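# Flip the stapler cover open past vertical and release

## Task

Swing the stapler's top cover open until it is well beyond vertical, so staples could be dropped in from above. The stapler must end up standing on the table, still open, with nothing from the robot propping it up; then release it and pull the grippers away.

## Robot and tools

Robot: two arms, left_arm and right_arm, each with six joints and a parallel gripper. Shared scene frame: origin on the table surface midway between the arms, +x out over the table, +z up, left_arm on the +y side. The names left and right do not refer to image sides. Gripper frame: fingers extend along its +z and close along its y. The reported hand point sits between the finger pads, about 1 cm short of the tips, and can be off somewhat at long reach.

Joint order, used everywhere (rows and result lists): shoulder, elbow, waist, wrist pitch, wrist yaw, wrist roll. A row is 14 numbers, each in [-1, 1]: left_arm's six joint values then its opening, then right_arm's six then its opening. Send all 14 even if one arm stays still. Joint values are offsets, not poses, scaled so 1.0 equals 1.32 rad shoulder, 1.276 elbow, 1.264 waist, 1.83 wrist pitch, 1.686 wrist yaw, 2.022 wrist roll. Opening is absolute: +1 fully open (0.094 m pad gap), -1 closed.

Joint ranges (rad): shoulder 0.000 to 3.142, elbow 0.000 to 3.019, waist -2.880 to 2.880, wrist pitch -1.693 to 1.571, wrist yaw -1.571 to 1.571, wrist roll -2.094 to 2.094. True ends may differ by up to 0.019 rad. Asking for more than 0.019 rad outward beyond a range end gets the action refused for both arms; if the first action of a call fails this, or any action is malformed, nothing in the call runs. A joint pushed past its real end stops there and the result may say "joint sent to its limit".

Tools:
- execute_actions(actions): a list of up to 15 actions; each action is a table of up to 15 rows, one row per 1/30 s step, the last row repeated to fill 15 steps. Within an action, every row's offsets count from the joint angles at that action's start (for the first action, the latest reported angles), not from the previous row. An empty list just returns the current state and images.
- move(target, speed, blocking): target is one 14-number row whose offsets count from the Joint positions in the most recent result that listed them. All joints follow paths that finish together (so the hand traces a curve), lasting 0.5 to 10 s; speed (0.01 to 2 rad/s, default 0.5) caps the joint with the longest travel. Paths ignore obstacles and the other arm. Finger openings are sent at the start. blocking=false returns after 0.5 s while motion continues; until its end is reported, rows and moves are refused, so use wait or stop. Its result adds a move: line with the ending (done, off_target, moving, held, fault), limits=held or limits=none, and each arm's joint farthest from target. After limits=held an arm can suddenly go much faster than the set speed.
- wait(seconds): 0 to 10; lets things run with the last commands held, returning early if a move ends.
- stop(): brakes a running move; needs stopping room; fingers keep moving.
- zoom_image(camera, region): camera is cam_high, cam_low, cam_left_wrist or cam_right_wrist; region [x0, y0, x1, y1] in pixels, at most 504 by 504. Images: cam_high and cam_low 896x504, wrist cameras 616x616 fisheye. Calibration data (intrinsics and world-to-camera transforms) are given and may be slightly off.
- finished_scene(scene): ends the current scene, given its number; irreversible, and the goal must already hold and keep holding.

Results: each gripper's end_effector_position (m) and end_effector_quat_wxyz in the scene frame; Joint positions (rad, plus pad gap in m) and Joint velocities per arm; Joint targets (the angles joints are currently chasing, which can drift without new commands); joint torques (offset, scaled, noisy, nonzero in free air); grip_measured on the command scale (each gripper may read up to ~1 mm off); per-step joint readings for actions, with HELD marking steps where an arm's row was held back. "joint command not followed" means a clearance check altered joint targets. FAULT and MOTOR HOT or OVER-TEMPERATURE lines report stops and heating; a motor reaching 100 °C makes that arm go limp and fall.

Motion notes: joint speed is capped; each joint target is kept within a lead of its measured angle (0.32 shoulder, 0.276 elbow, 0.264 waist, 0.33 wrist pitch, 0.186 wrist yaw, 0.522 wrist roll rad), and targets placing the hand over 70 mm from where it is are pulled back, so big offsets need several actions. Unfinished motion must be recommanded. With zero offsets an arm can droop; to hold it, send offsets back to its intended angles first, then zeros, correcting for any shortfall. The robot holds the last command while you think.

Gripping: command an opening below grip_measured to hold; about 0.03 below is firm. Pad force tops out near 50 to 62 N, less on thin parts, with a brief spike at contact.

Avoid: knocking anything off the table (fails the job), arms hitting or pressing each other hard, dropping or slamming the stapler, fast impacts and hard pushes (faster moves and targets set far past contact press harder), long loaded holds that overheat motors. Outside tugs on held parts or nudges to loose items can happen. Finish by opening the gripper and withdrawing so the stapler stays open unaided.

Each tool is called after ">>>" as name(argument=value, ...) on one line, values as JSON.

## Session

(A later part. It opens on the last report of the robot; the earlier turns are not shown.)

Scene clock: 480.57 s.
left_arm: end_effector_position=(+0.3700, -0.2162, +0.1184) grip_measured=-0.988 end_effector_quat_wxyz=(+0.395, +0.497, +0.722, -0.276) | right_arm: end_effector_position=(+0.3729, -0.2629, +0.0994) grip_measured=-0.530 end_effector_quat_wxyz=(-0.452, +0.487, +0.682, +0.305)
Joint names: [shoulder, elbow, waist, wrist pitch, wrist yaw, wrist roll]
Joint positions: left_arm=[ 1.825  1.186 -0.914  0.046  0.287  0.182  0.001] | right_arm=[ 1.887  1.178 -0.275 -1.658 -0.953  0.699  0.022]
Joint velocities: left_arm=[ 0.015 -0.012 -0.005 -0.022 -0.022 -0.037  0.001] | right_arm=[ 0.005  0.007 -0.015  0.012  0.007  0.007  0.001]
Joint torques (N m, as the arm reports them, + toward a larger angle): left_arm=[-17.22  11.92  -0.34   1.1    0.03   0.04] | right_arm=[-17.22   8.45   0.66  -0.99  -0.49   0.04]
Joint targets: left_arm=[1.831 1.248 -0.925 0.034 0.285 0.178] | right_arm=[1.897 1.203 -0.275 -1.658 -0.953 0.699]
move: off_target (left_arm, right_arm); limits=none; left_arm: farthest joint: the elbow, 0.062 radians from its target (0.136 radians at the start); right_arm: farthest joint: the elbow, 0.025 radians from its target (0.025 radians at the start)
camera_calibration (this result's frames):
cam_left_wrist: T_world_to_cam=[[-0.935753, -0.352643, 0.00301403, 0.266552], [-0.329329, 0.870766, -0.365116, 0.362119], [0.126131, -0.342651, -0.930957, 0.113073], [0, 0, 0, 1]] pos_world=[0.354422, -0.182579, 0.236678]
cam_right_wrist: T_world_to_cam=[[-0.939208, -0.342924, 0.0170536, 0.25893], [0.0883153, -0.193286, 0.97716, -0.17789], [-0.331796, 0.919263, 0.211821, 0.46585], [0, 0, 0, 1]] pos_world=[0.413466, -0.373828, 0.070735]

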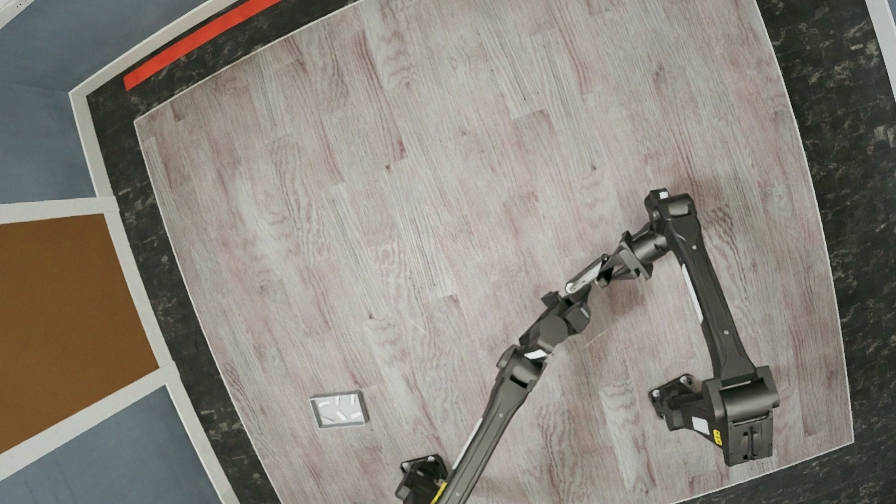

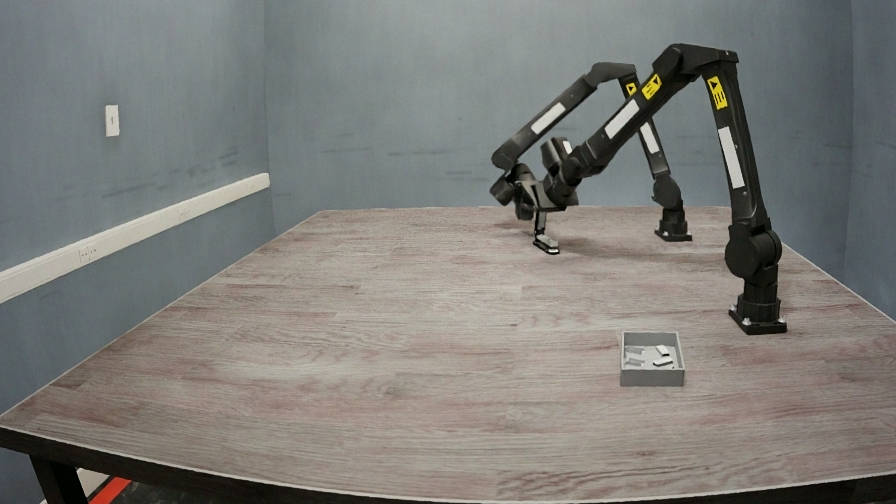

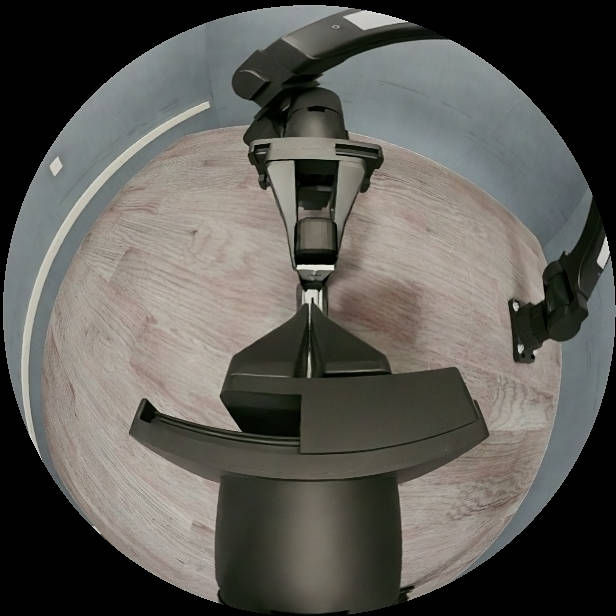

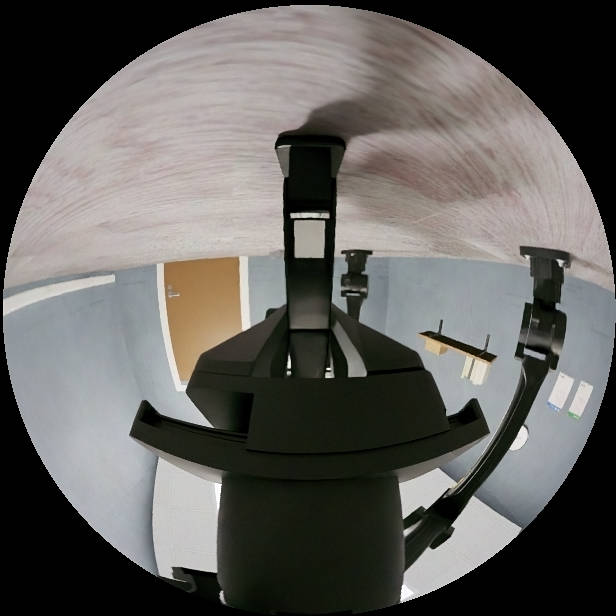

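>>> move(target=[-0.022,0.0537,-0.0127,-0.0033,0,0,-1.0,0.0076,0.0196,0,0,0,0,-0.556], speed=0.1)

Scene clock: 486.17 s.
left_arm: end_effector_position=(+0.3675, -0.2181, +0.1228) grip_measured=-0.988 end_effector_quat_wxyz=(+0.397, +0.499, +0.719, -0.278) | right_arm: end_effector_position=(+0.3729, -0.2629, +0.0994) grip_measured=-0.530 end_effector_quat_wxyz=(-0.452, +0.487, +0.682, +0.305)
Joint names: [shoulder, elbow, waist, wrist pitch, wrist yaw, wrist roll]
Joint positions: left_arm=[ 1.818  1.186 -0.919  0.046  0.287  0.182  0.001] | right_arm=[ 1.887  1.178 -0.275 -1.658 -0.953  0.699  0.022]
Joint velocities: left_arm=[ 0.005  0.002  0.005 -0.007  0.037 -0.066 -0.   ] | right_arm=[-0.015 -0.007 -0.005 -0.007 -0.051 -0.051 -0.   ]
Joint torques (N m, as the arm reports them, + toward a larger angle): left_arm=[-19.98  12.4    0.07   1.3    0.13   0.07] | right_arm=[-17.18   8.44   0.6   -0.97  -0.49   0.03]
Joint targets: left_arm=[1.796 1.254 -0.930 0.040 0.287 0.182] | right_arm=[1.897 1.203 -0.275 -1.658 -0.953 0.699]
move: off_target (left_arm, right_arm); limits=none; left_arm: farthest joint: the elbow, 0.069 radians from its target (0.069 radians at the start); right_arm: farthest joint: the elbow, 0.025 radians from its target (0.025 radians at the start)
camera_calibration (this result's frames):
cam_left_wrist: T_world_to_cam=[[-0.937365, -0.348346, 0.000856759, 0.265311], [-0.323811, 0.870431, -0.370804, 0.363117], [0.128422, -0.347856, -0.928711, 0.114505], [0, 0, 0, 1]] pos_world=[0.35157, -0.183817, 0.24076]
cam_right_wrist: T_world_to_cam=[[-0.939208, -0.342924, 0.0170536, 0.25893], [0.0883153, -0.193286, 0.97716, -0.17789], [-0.331796, 0.919263, 0.211821, 0.46585], [0, 0, 0, 1]] pos_world=[0.413466, -0.373828, 0.070735]

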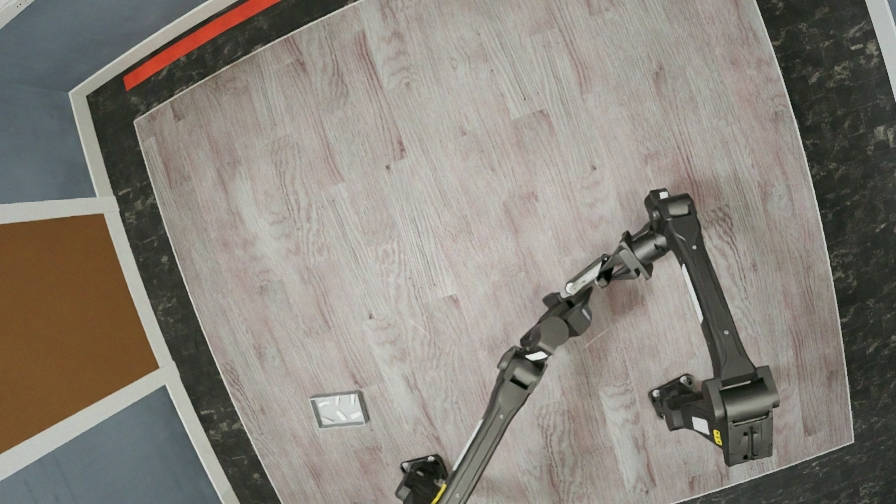

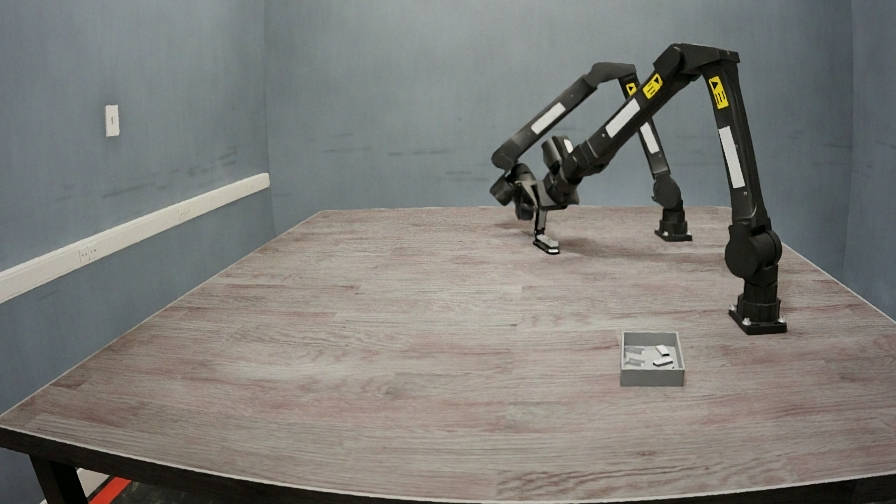

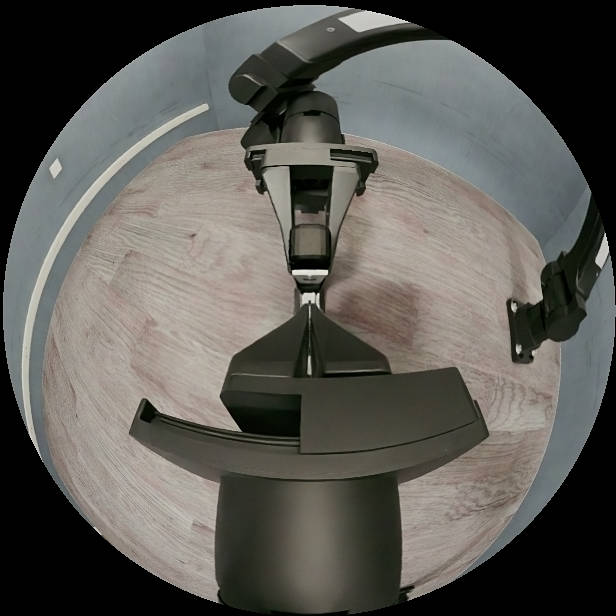

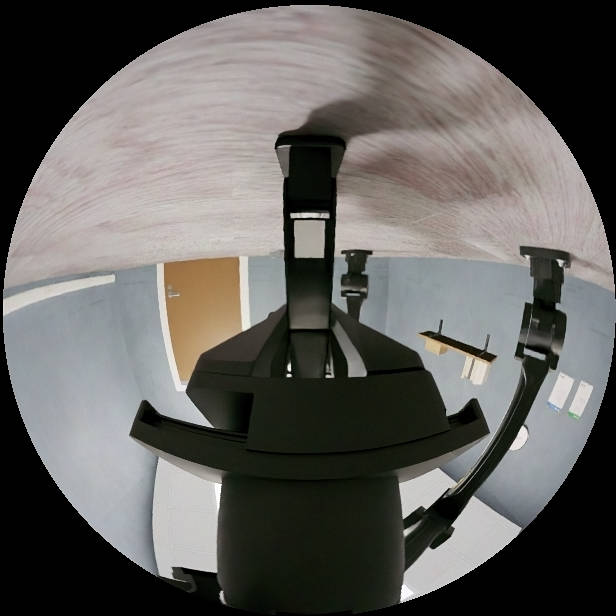

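>>> move(target=[0.0136,0.0768,-0.0127,-0.006,-0.0036,0,-1.0,0.0076,0.0196,0,0,0,0,-0.556], speed=0.1)

Scene clock: 493.90 s.
left_arm: end_effector_position=(+0.3735, -0.2288, +0.1304) grip_measured=-0.988 end_effector_quat_wxyz=(+0.405, +0.498, +0.714, -0.279) | right_arm: end_effector_position=(+0.3729, -0.2629, +0.0994) grip_measured=-0.530 end_effector_quat_wxyz=(-0.452, +0.487, +0.682, +0.305)
Joint names: [shoulder, elbow, waist, wrist pitch, wrist yaw, wrist roll]
Joint positions: left_arm=[ 1.833  1.22  -0.923  0.046  0.283  0.182  0.001] | right_arm=[ 1.887  1.178 -0.275 -1.658 -0.953  0.699  0.022]
Joint velocities: left_arm=[ 0.005  0.007 -0.015  0.027  0.007 -0.066  0.   ] | right_arm=[-0.005 -0.002 -0.024 -0.007 -0.007 -0.022  0.   ]
Joint torques (N m, as the arm reports them, + toward a larger angle): left_arm=[-17.82  12.09  -0.27   1.14   0.05   0.07] | right_arm=[-17.19   8.47   0.61  -0.96  -0.49   0.04]
Joint targets: left_arm=[1.836 1.284 -0.935 0.035 0.281 0.182] | right_arm=[1.897 1.203 -0.275 -1.658 -0.953 0.699]
move: off_target (left_arm, right_arm); limits=none; left_arm: farthest joint: the elbow, 0.064 radians from its target (0.098 radians at the start); right_arm: farthest joint: the elbow, 0.025 radians from its target (0.025 radians at the start)
camera_calibration (this result's frames):
cam_left_wrist: T_world_to_cam=[[-0.937551, -0.347758, -0.00786863, 0.268533], [-0.317751, 0.865417, -0.387412, 0.375951], [0.141535, -0.360718, -0.921873, 0.10842], [0, 0, 0, 1]] pos_world=[0.355877, -0.192861, 0.24771]
cam_right_wrist: T_world_to_cam=[[-0.939208, -0.342924, 0.0170536, 0.25893], [0.0883153, -0.193286, 0.97716, -0.17789], [-0.331796, 0.919263, 0.211821, 0.46585], [0, 0, 0, 1]] pos_world=[0.413466, -0.373828, 0.070735]

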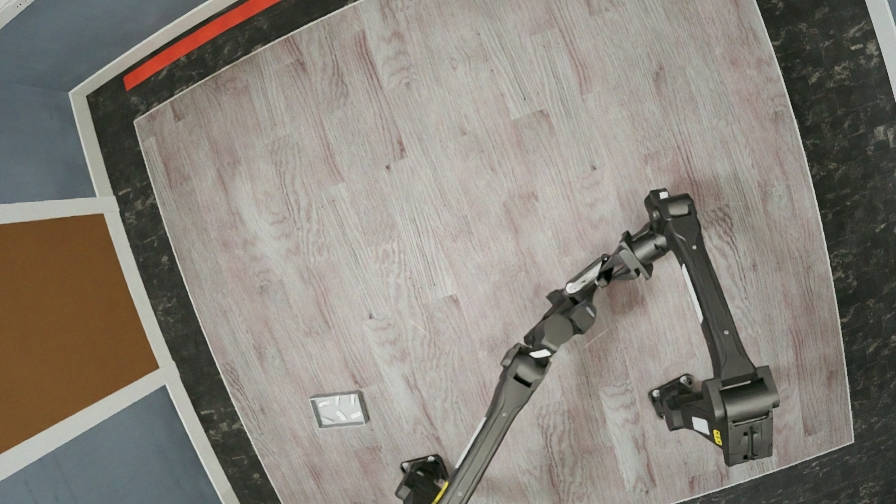

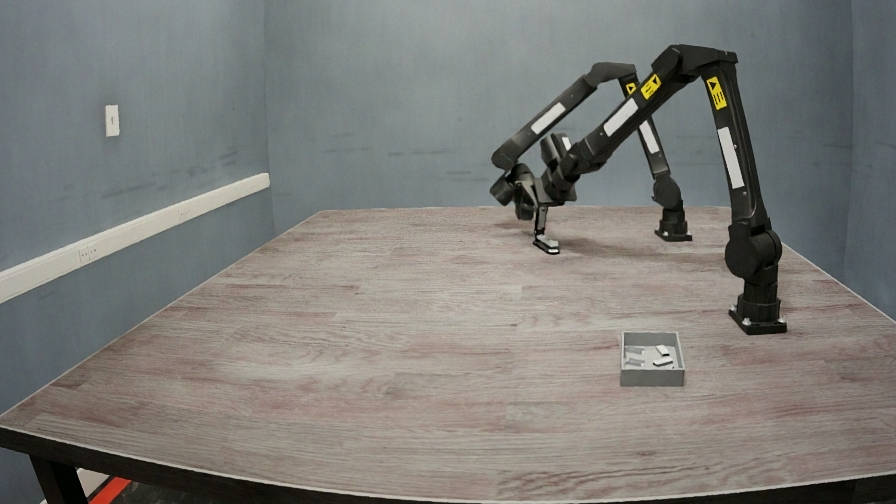

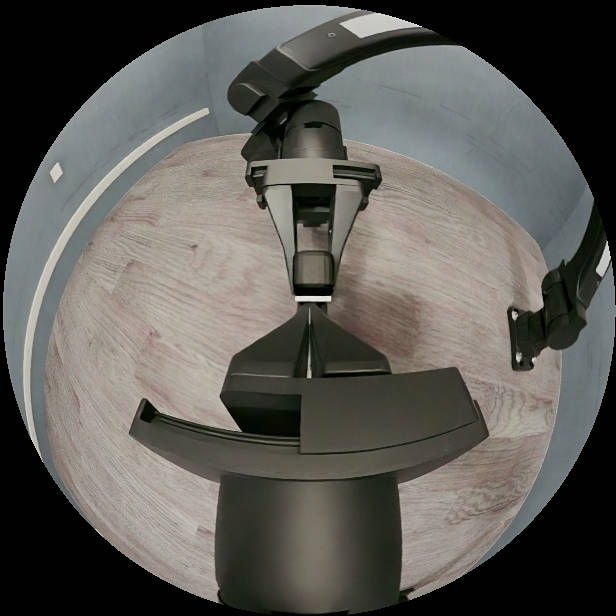

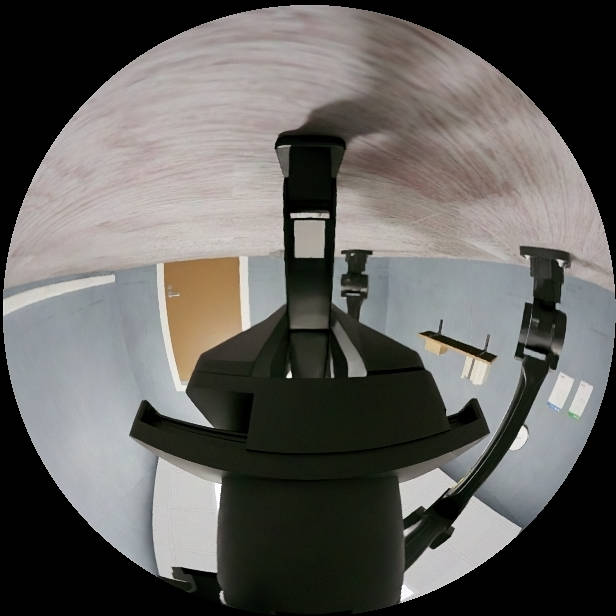

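>>> execute_actions(actions=[[[0.0023,0.0502,-0.0095,-0.006,-0.0012,0,-1.0,0.0076,0.0196,0,0,0,0,-0.52],[0.0023,0.0502,-0.0095,-0.006,-0.0012,0,-1.0,0.0076,0.0196,0,0,0,0,-0.52],[0.0023,0.0502,-0.0095,-0.006,-0.0012,0,-1.0,0.0076,0.0196,0,0,0,0,-0.51],[0.0023,0.0502,-0.0095,-0.006,-0.0012,0,-1.0,0.0076,0.0196,0,0,0,0,-0.51],[0.0023,0.0502,-0.0095,-0.006,-0.0012,0,-1.0,0.0076,0.0196,0,0,0,0,-0.50],[0.0023,0.0502,-0.0095,-0.006,-0.0012,0,-1.0,0.0076,0.0196,0,0,0,0,-0.48],[0.0023,0.0502,-0.0095,-0.006,-0.0012,0,-1.0,0.0076,0.0196,0,0,0,0,-0.45],[0.0023,0.0502,-0.0095,-0.006,-0.0012,0,-1.0,0.0076,0.0196,0,0,0,0,-0.40]]])

Scene clock: 501.50 s.
left_arm: end_effector_position=(+0.3735, -0.2288, +0.1304) grip_measured=-0.988 end_effector_quat_wxyz=(+0.405, +0.498, +0.714, -0.279) | right_arm: end_effector_position=(+0.3729, -0.2629, +0.0994) grip_measured=-0.401 end_effector_quat_wxyz=(-0.452, +0.487, +0.682, +0.305)
Joint names: [shoulder, elbow, waist, wrist pitch, wrist yaw, wrist roll]
Joint positions: left_arm=[ 1.833  1.22  -0.923  0.046  0.283  0.182  0.001] | right_arm=[ 1.887  1.178 -0.275 -1.658 -0.953  0.699  0.028]
Joint velocities: left_arm=[ 0.005  0.022 -0.015  0.012 -0.022  0.037  0.   ] | right_arm=[-0.005 -0.007  0.005 -0.002 -0.139  0.007  0.001]
Joint torques (N m, as the arm reports them, + toward a larger angle): left_arm=[-17.65  12.15  -0.35   1.12   0.03   0.07] | right_arm=[-17.68   8.32   0.55  -0.97  -0.5    0.04]
Joint targets: left_arm=[1.836 1.284 -0.935 0.035 0.281 0.182] | right_arm=[1.897 1.203 -0.275 -1.658 -0.953 0.699]
Step readings (joint positions):
0: left_arm=[1.833 1.220 -0.923 0.046 0.283 0.182] | right_arm=[1.887 1.178 -0.275 -1.658 -0.953 0.699]
1: left_arm=[1.833 1.220 -0.923 0.046 0.283 0.182] | right_arm=[1.887 1.178 -0.275 -1.658 -0.953 0.699]
2: left_arm=[1.833 1.220 -0.923 0.046 0.283 0.182] | right_arm=[1.887 1.178 -0.275 -1.658 -0.953 0.699]
4: left_arm=[1.833 1.220 -0.923 0.046 0.283 0.182] | right_arm=[1.887 1.178 -0.275 -1.658 -0.953 0.699]
8: left_arm=[1.833 1.220 -0.923 0.046 0.283 0.182] | right_arm=[1.887 1.178 -0.275 -1.658 -0.953 0.699]
15: Joint positions above
camera_calibration (this result's frames):
cam_left_wrist: T_world_to_cam=[[-0.937551, -0.347758, -0.00786863, 0.268533], [-0.317751, 0.865417, -0.387412, 0.375951], [0.141535, -0.360718, -0.921873, 0.10842], [0, 0, 0, 1]] pos_world=[0.355877, -0.192861, 0.24771]
cam_right_wrist: T_world_to_cam=[[-0.939114, -0.343176, 0.0171728, 0.258766], [0.0883974, -0.193003, 0.977208, -0.177818], [-0.33204, 0.919228, 0.211588, 0.46598], [0, 0, 0, 1]] pos_world=[0.413454, -0.373858, 0.0707258]

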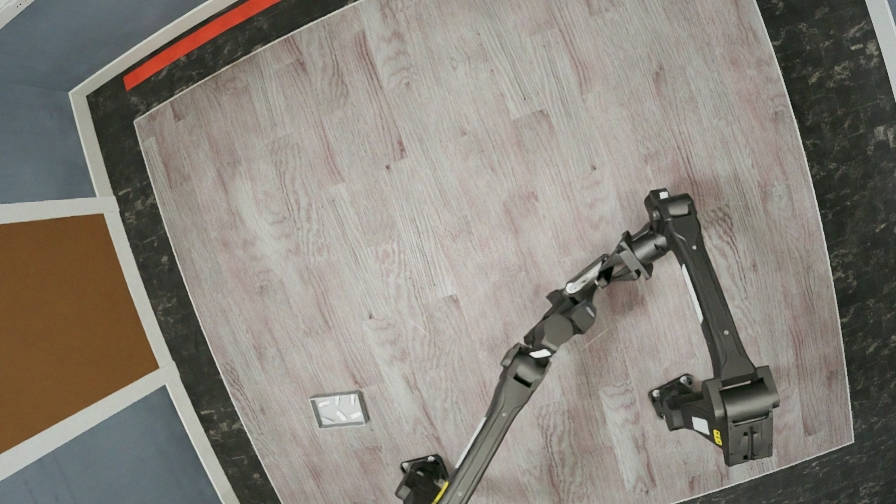

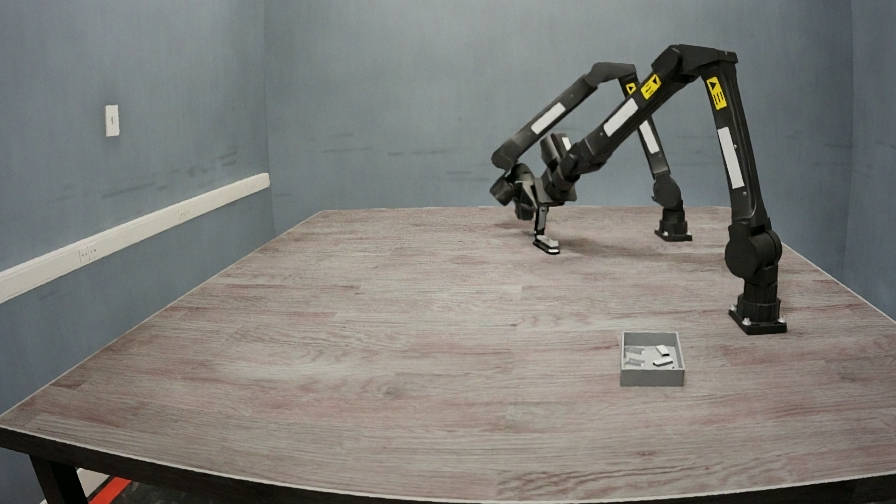

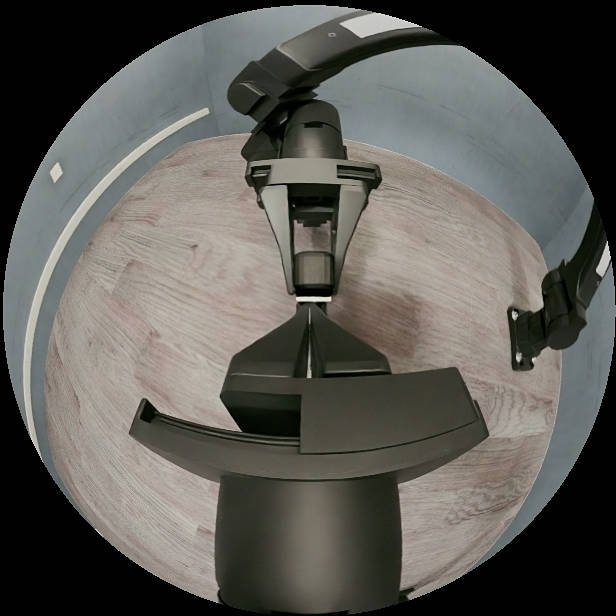

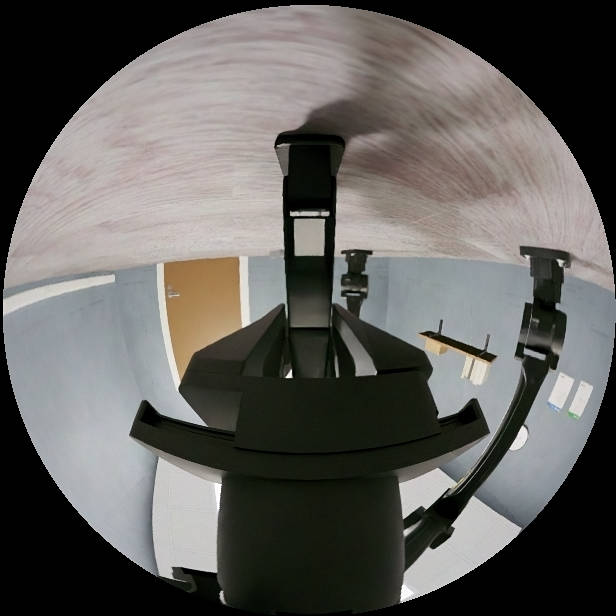

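>>> move(target=[0.0023,0.0502,-0.0095,-0.006,-0.0012,0,-1.0,0.0076,0.0196,-0.0411,0,0,0,0.6], speed=0.08)

Scene clock: 517.77 s.
left_arm: end_effector_position=(+0.3735, -0.2288, +0.1304) grip_measured=-0.988 end_effector_quat_wxyz=(+0.405, +0.498, +0.714, -0.279) | right_arm: end_effector_position=(+0.3768, -0.2800, +0.0994) grip_measured=+0.599 end_effector_quat_wxyz=(-0.445, +0.502, +0.671, +0.315)
Joint names: [shoulder, elbow, waist, wrist pitch, wrist yaw, wrist roll]
Joint positions: left_arm=[ 1.833  1.22  -0.923  0.046  0.283  0.182  0.001] | right_arm=[ 1.887  1.178 -0.319 -1.658 -0.953  0.699  0.075]
Joint velocities: left_arm=[-0.005  0.007 -0.005 -0.012 -0.081 -0.051 -0.001] | right_arm=[-0.005  0.012  0.015  0.002  0.007 -0.051  0.   ]
Joint torques (N m, as the arm reports them, + toward a larger angle): left_arm=[-17.93  12.17  -0.26   1.12   0.03   0.07] | right_arm=[-17.2    8.45   0.07  -0.97  -0.48   0.03]
Joint targets: left_arm=[1.836 1.284 -0.935 0.035 0.281 0.182] | right_arm=[1.897 1.203 -0.327 -1.658 -0.953 0.699]
move: off_target (left_arm, right_arm); limits=none; left_arm: farthest joint: the elbow, 0.064 radians from its target (0.064 radians at the start); right_arm: farthest joint: the elbow, 0.025 radians from its target (0.025 radians at the start)
camera_calibration (this result's frames):
cam_left_wrist: T_world_to_cam=[[-0.937551, -0.347758, -0.00786863, 0.268533], [-0.317751, 0.865417, -0.387412, 0.375951], [0.141535, -0.360718, -0.921873, 0.10842], [0, 0, 0, 1]] pos_world=[0.355877, -0.192861, 0.24771]
cam_right_wrist: T_world_to_cam=[[-0.953376, -0.301297, 0.0171728, 0.273691], [0.0797731, -0.196724, 0.977208, -0.179247], [-0.291051, 0.933017, 0.211588, 0.471368], [0, 0, 0, 1]] pos_world=[0.412422, -0.392594, 0.0707258]

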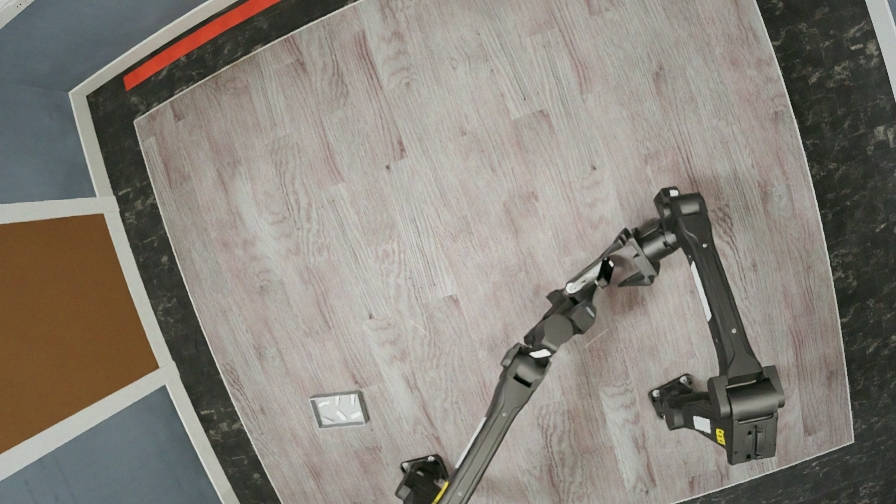

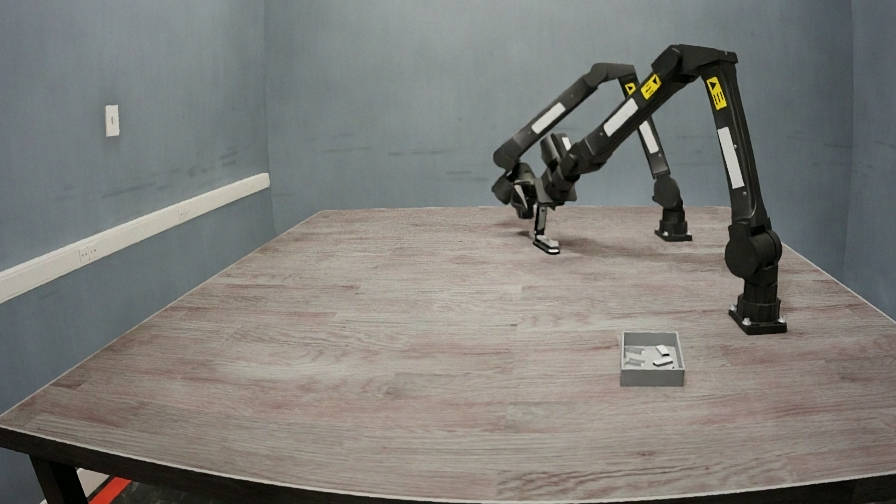

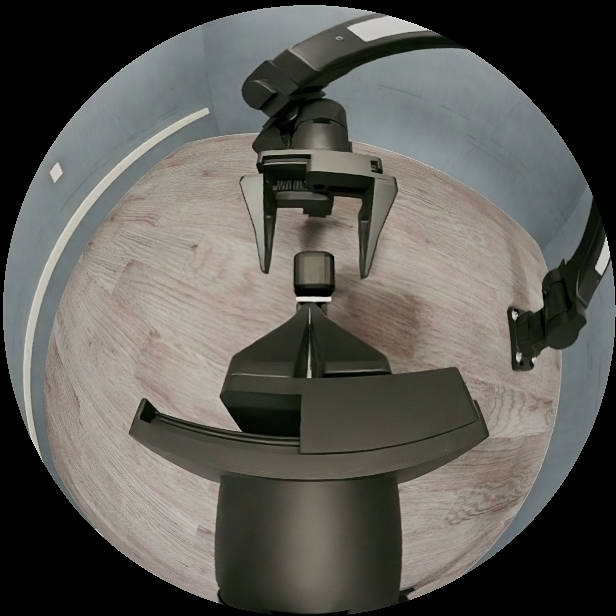

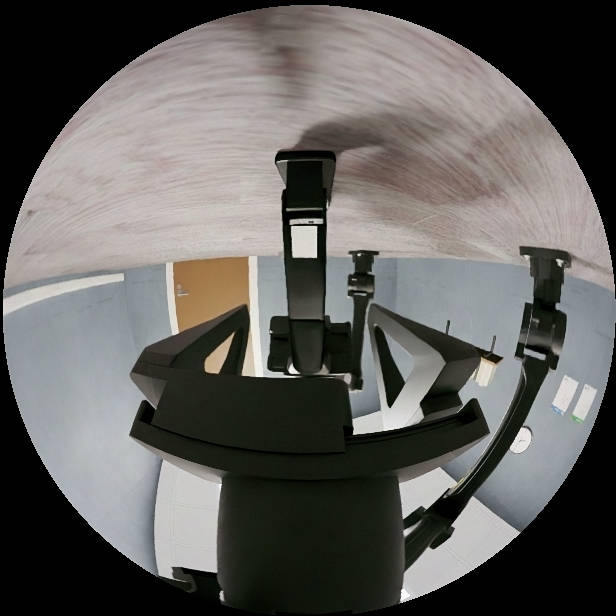

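>>> execute_actions(actions=[[[0.0107,0.0625,-0.012,-0.0088,-0.0026,0,-1.0,0.0076,0.0196,-0.004,0,0,0,0.6]],[[0.0107,0.0625,-0.012,-0.0088,-0.0026,0,-1.0,0.0076,0.0196,-0.004,0,0,0,0.6]],[[0.0107,0.0625,-0.012,-0.0088,-0.0026,0,-1.0,0.0076,0.0196,-0.004,0,0,0,0.6]],[[0.0107,0.0625,-0.012,-0.0088,-0.0026,0,-1.0,0.0076,0.0196,-0.004,0,0,0,0.6]],[[0.0107,0.0625,-0.012,-0.0088,-0.0026,0,-1.0,0.0076,0.0196,-0.004,0,0,0,0.6]]])

Scene clock: 529.87 s.
left_arm: end_effector_position=(+0.3769, -0.2460, +0.1185) grip_measured=-0.988 end_effector_quat_wxyz=(+0.397, +0.502, +0.717, -0.275) | right_arm: end_effector_position=(+0.3768, -0.2800, +0.0994) grip_measured=+0.599 end_effector_quat_wxyz=(-0.445, +0.502, +0.671, +0.315)
Joint names: [shoulder, elbow, waist, wrist pitch, wrist yaw, wrist roll]
Joint positions: left_arm=[ 1.884  1.274 -0.937  0.023  0.27   0.182  0.001] | right_arm=[ 1.887  1.178 -0.319 -1.658 -0.953  0.699  0.075]
Joint velocities: left_arm=[ 0.015  0.002 -0.005  0.002  0.051 -0.066 -0.   ] | right_arm=[-0.005 -0.002 -0.015  0.022 -0.007  0.022 -0.   ]
Joint torques (N m, as the arm reports them, + toward a larger angle): left_arm=[-18.62  12.53  -0.41   1.11   0.04   0.08] | right_arm=[-17.15   8.45   0.25  -0.98  -0.49   0.04]
Joint targets: left_arm=[1.888 1.343 -0.950 0.011 0.268 0.182] | right_arm=[1.897 1.203 -0.324 -1.658 -0.953 0.699]
Step readings (joint positions; steps 1 to 15: 1st action; 16 to 30: 2nd action; 31 to 45: 3rd action; 46 to 60: 4th action; 61 to 75: 5th action):
0: left_arm=[1.833 1.220 -0.923 0.046 0.283 0.182] | right_arm=[1.887 1.178 -0.319 -1.658 -0.953 0.699]
1: left_arm=[1.833 1.221 -0.923 0.045 0.282 0.182] | right_arm=[1.887 1.178 -0.319 -1.658 -0.953 0.699]
2: left_arm=[1.835 1.224 -0.923 0.043 0.281 0.182] | right_arm=[1.887 1.178 -0.319 -1.658 -0.953 0.699]
4: left_arm=[1.839 1.229 -0.924 0.042 0.281 0.182] | right_arm=[1.887 1.178 -0.319 -1.658 -0.953 0.699]
8: left_arm=[1.843 1.231 -0.925 0.041 0.281 0.182] | right_arm=[1.887 1.178 -0.319 -1.658 -0.953 0.699]
15: left_arm=[1.843 1.231 -0.925 0.041 0.281 0.182] | right_arm=[1.887 1.178 -0.319 -1.658 -0.953 0.699]
16: left_arm=[1.844 1.232 -0.926 0.040 0.279 0.182] | right_arm=[1.887 1.178 -0.319 -1.658 -0.953 0.699]
17: left_arm=[1.845 1.235 -0.926 0.038 0.279 0.182] | right_arm=[1.887 1.178 -0.319 -1.658 -0.953 0.699]
19: left_arm=[1.849 1.240 -0.927 0.037 0.278 0.182] | right_arm=[1.887 1.178 -0.319 -1.658 -0.953 0.699]
23: left_arm=[1.853 1.242 -0.928 0.037 0.278 0.182] | right_arm=[1.887 1.178 -0.319 -1.658 -0.953 0.699]
30: left_arm=[1.853 1.242 -0.929 0.037 0.278 0.182] | right_arm=[1.887 1.178 -0.319 -1.658 -0.953 0.699]
31: left_arm=[1.854 1.243 -0.929 0.036 0.277 0.182] | right_arm=[1.887 1.178 -0.319 -1.658 -0.953 0.699]
32: left_arm=[1.855 1.246 -0.929 0.034 0.276 0.182] | right_arm=[1.887 1.178 -0.319 -1.658 -0.953 0.699]
34: left_arm=[1.859 1.251 -0.929 0.032 0.276 0.182] | right_arm=[1.887 1.178 -0.319 -1.658 -0.953 0.699]
38: left_arm=[1.863 1.253 -0.930 0.032 0.275 0.182] | right_arm=[1.887 1.178 -0.319 -1.658 -0.953 0.699]
45: left_arm=[1.863 1.253 -0.931 0.032 0.275 0.182] | right_arm=[1.887 1.178 -0.319 -1.658 -0.953 0.699]
46: left_arm=[1.864 1.254 -0.932 0.031 0.274 0.182] | right_arm=[1.887 1.178 -0.319 -1.658 -0.953 0.699]
47: left_arm=[1.865 1.256 -0.932 0.029 0.273 0.182] | right_arm=[1.887 1.178 -0.319 -1.658 -0.953 0.699]
49: left_arm=[1.869 1.261 -0.932 0.028 0.273 0.182] | right_arm=[1.887 1.178 -0.319 -1.658 -0.953 0.699]
53: left_arm=[1.873 1.264 -0.934 0.027 0.273 0.182] | right_arm=[1.887 1.178 -0.319 -1.658 -0.953 0.699]
60: left_arm=[1.874 1.264 -0.934 0.027 0.273 0.182] | right_arm=[1.887 1.178 -0.319 -1.658 -0.953 0.699]
61: left_arm=[1.874 1.264 -0.934 0.027 0.272 0.182] | right_arm=[1.887 1.178 -0.319 -1.658 -0.953 0.699]
62: left_arm=[1.876 1.267 -0.935 0.025 0.271 0.182] | right_arm=[1.887 1.178 -0.319 -1.658 -0.953 0.699]
64: left_arm=[1.879 1.272 -0.935 0.023 0.270 0.182] | right_arm=[1.887 1.178 -0.319 -1.658 -0.953 0.699]
68: left_arm=[1.883 1.274 -0.936 0.023 0.270 0.182] | right_arm=[1.887 1.178 -0.319 -1.658 -0.953 0.699]
75: Joint positions above
camera_calibration (this result's frames):
cam_left_wrist: T_world_to_cam=[[-0.93897, -0.343904, -0.0080517, 0.267188], [-0.316952, 0.874007, -0.368312, 0.386821], [0.133701, -0.343282, -0.929667, 0.0989388], [0, 0, 0, 1]] pos_world=[0.360257, -0.212233, 0.236602]
cam_right_wrist: T_world_to_cam=[[-0.953376, -0.301297, 0.0171728, 0.273691], [0.0797731, -0.196724, 0.977208, -0.179247], [-0.291051, 0.933017, 0.211588, 0.471368], [0, 0, 0, 1]] pos_world=[0.412422, -0.392594, 0.0707258]

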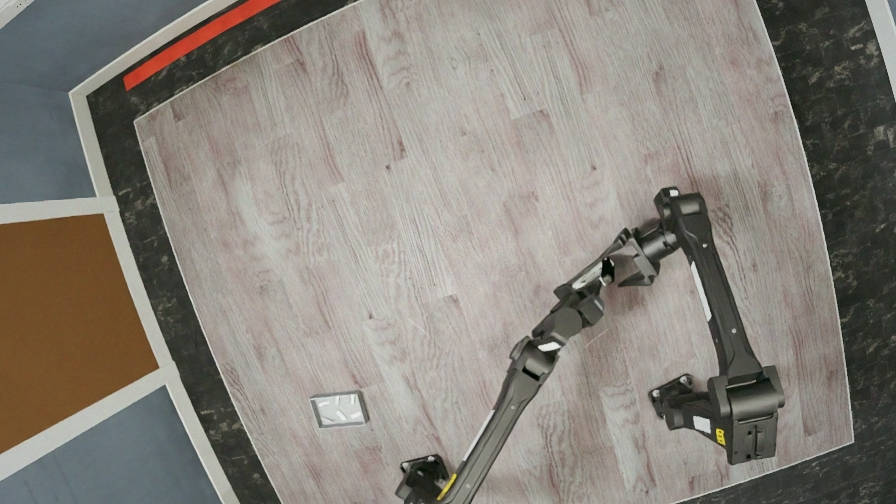

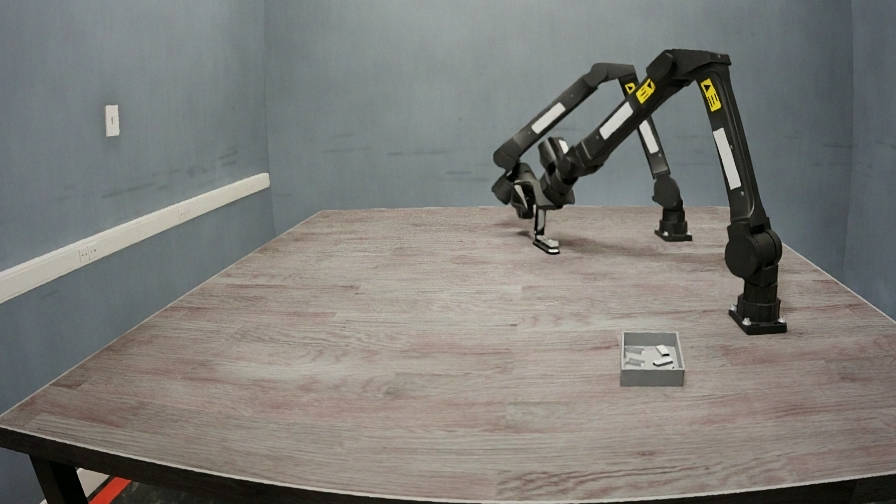

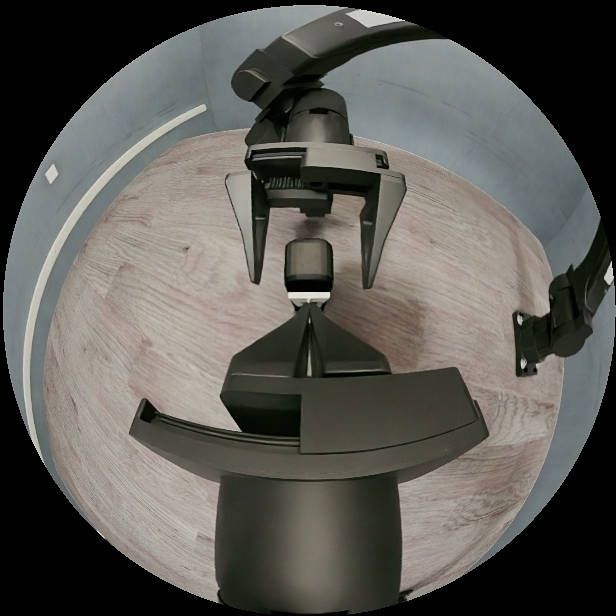

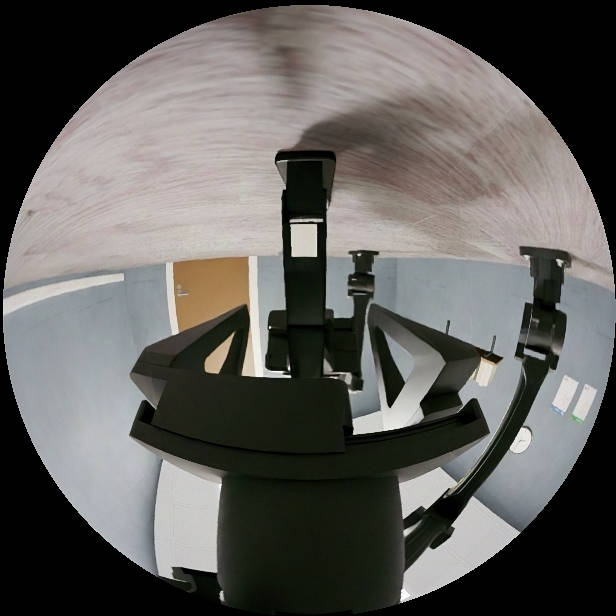

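>>> execute_actions(actions=[[[0.0099,0.0665,-0.0117,-0.0073,-0.002,0,-1.0,0.0076,0.0196,-0.004,0,0,0,0.6]],[[0.0099,0.0665,-0.0117,-0.0073,-0.002,0,-1.0,0.0076,0.0196,-0.004,0,0,0,0.6]],[[0.0099,0.0665,-0.0117,-0.0073,-0.002,0,-1.0,0.0076,0.0196,-0.004,0,0,0,0.6]],[[0.0099,0.0665,-0.0117,-0.0073,-0.002,0,-1.0,0.0076,0.0196,-0.004,0,0,0,0.6]],[[0.0099,0.0665,-0.0117,-0.0073,-0.002,0,-1.0,0.0076,0.0196,-0.004,0,0,0,0.6]]])

Scene clock: 538.93 s.
left_arm: end_effector_position=(+0.3880, -0.2680, +0.1240) grip_measured=-0.988 end_effector_quat_wxyz=(+0.406, +0.503, +0.712, -0.275) | right_arm: end_effector_position=(+0.3768, -0.2800, +0.0994) grip_measured=+0.599 end_effector_quat_wxyz=(-0.445, +0.502, +0.671, +0.315)
Joint names: [shoulder, elbow, waist, wrist pitch, wrist yaw, wrist roll]
Joint positions: left_arm=[ 1.928  1.35  -0.946  0.011  0.262  0.182  0.001] | right_arm=[ 1.887  1.178 -0.319 -1.658 -0.953  0.699  0.075]
Joint velocities: left_arm=[ 0.005 -0.012  0.005 -0.012 -0.037 -0.022 -0.   ] | right_arm=[-0.015  0.002 -0.005 -0.017 -0.007  0.007 -0.   ]
Joint torques (N m, as the arm reports them, + toward a larger angle): left_arm=[-19.34  12.75  -0.59   1.14   0.05   0.07] | right_arm=[-17.2    8.47   0.23  -0.97  -0.49   0.04]
Joint targets: left_arm=[1.932 1.420 -0.959 -0.000 0.260 0.182] | right_arm=[1.897 1.203 -0.324 -1.658 -0.953 0.699]
Step readings (joint positions; steps 1 to 15: 1st action; 16 to 30: 2nd action; 31 to 45: 3rd action; 46 to 60: 4th action; 61 to 75: 5th action):
0: left_arm=[1.884 1.274 -0.937 0.023 0.270 0.182] | right_arm=[1.887 1.178 -0.319 -1.658 -0.953 0.699]
1: left_arm=[1.884 1.275 -0.937 0.022 0.270 0.182] | right_arm=[1.887 1.178 -0.319 -1.658 -0.953 0.699]
2: left_arm=[1.886 1.278 -0.937 0.021 0.269 0.182] | right_arm=[1.887 1.178 -0.319 -1.658 -0.953 0.699]
4: left_arm=[1.890 1.285 -0.938 0.021 0.269 0.182] | right_arm=[1.887 1.178 -0.319 -1.658 -0.953 0.699]
8: left_arm=[1.892 1.290 -0.939 0.021 0.268 0.182] | right_arm=[1.887 1.178 -0.319 -1.658 -0.953 0.699]
15: left_arm=[1.892 1.290 -0.939 0.021 0.268 0.182] | right_arm=[1.887 1.178 -0.319 -1.658 -0.953 0.699]
16: left_arm=[1.893 1.291 -0.939 0.020 0.268 0.182] | right_arm=[1.887 1.178 -0.319 -1.658 -0.953 0.699]
17: left_arm=[1.895 1.294 -0.939 0.019 0.268 0.182] | right_arm=[1.887 1.178 -0.319 -1.658 -0.953 0.699]
19: left_arm=[1.899 1.301 -0.940 0.018 0.267 0.182] | right_arm=[1.887 1.178 -0.319 -1.658 -0.953 0.699]
23: left_arm=[1.902 1.305 -0.941 0.018 0.267 0.182] | right_arm=[1.887 1.178 -0.319 -1.658 -0.953 0.699]
30: left_arm=[1.902 1.305 -0.941 0.018 0.267 0.182] | right_arm=[1.887 1.178 -0.319 -1.658 -0.953 0.699]
31: left_arm=[1.902 1.306 -0.941 0.017 0.266 0.182] | right_arm=[1.887 1.178 -0.319 -1.658 -0.953 0.699]
32: left_arm=[1.903 1.309 -0.941 0.016 0.266 0.182] | right_arm=[1.887 1.178 -0.319 -1.658 -0.953 0.699]
34: left_arm=[1.908 1.316 -0.942 0.016 0.266 0.182] | right_arm=[1.887 1.178 -0.319 -1.658 -0.953 0.699]
38: left_arm=[1.910 1.320 -0.942 0.016 0.265 0.182] | right_arm=[1.887 1.178 -0.319 -1.658 -0.953 0.699]
45: left_arm=[1.910 1.320 -0.942 0.016 0.265 0.182] | right_arm=[1.887 1.178 -0.319 -1.658 -0.953 0.699]
46: left_arm=[1.911 1.321 -0.943 0.015 0.265 0.182] | right_arm=[1.887 1.178 -0.319 -1.658 -0.953 0.699]
47: left_arm=[1.913 1.324 -0.943 0.014 0.264 0.182] | right_arm=[1.887 1.178 -0.319 -1.658 -0.953 0.699]
49: left_arm=[1.917 1.331 -0.943 0.013 0.264 0.182] | right_arm=[1.887 1.178 -0.319 -1.658 -0.953 0.699]
53: left_arm=[1.919 1.335 -0.944 0.013 0.263 0.182] | right_arm=[1.887 1.178 -0.319 -1.658 -0.953 0.699]
60: left_arm=[1.919 1.335 -0.944 0.013 0.263 0.182] | right_arm=[1.887 1.178 -0.319 -1.658 -0.953 0.699]
61: left_arm=[1.920 1.336 -0.944 0.013 0.263 0.182] | right_arm=[1.887 1.178 -0.319 -1.658 -0.953 0.699]
62: left_arm=[1.921 1.339 -0.945 0.011 0.263 0.182] | right_arm=[1.887 1.178 -0.319 -1.658 -0.953 0.699]
64: left_arm=[1.926 1.346 -0.945 0.011 0.262 0.182] | right_arm=[1.887 1.178 -0.319 -1.658 -0.953 0.699]
68: left_arm=[1.928 1.350 -0.946 0.011 0.262 0.182] | right_arm=[1.887 1.178 -0.319 -1.658 -0.953 0.699]
75: Joint positions above
camera_calibration (this result's frames):
cam_left_wrist: T_world_to_cam=[[-0.939354, -0.342441, -0.0186602, 0.271949], [-0.309443, 0.86978, -0.384355, 0.409505], [0.147849, -0.355271, -0.922997, 0.0854515], [0, 0, 0, 1]] pos_world=[0.369541, -0.232694, 0.241341]
cam_right_wrist: T_world_to_cam=[[-0.953376, -0.301297, 0.0171728, 0.273691], [0.0797731, -0.196724, 0.977208, -0.179247], [-0.291051, 0.933017, 0.211588, 0.471368], [0, 0, 0, 1]] pos_world=[0.412422, -0.392594, 0.0707258]

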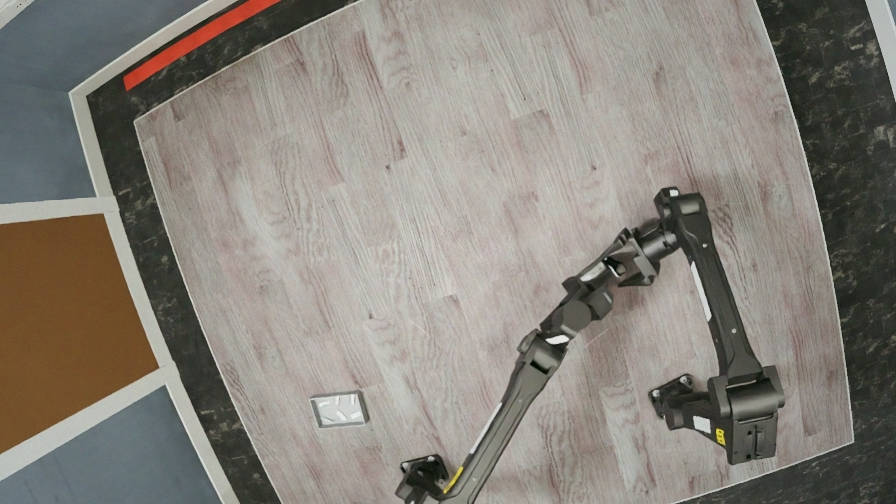

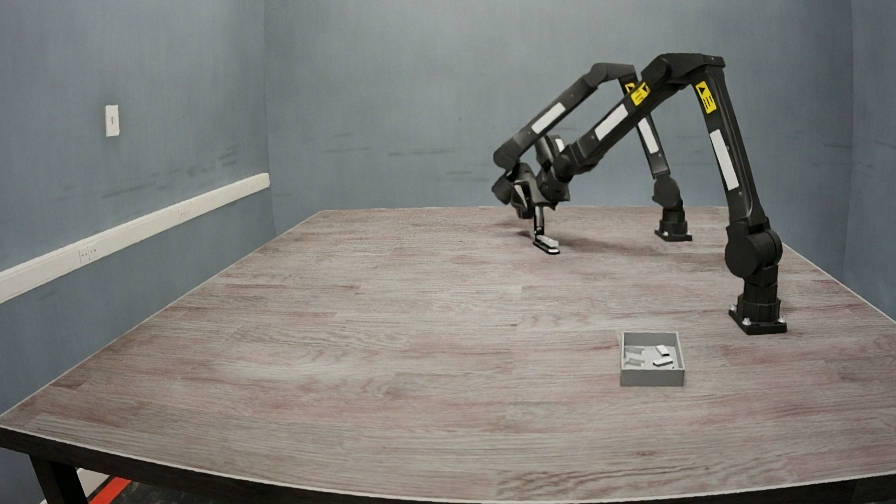

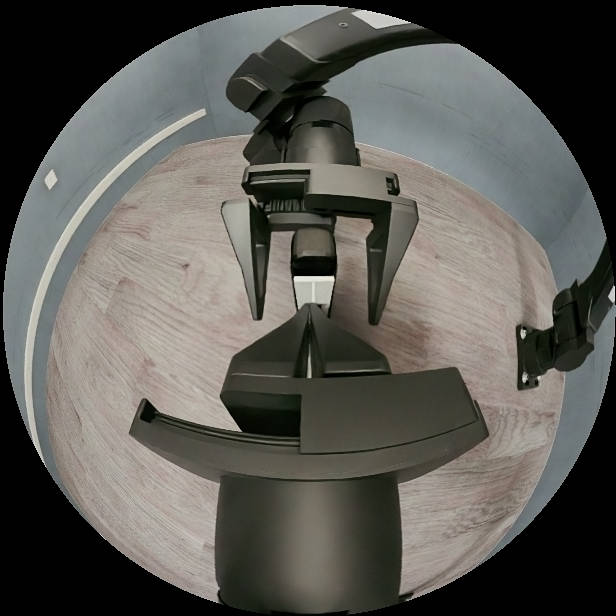

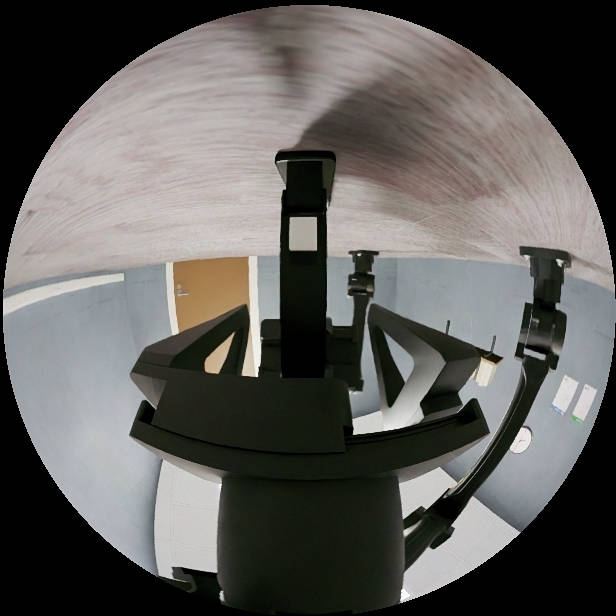

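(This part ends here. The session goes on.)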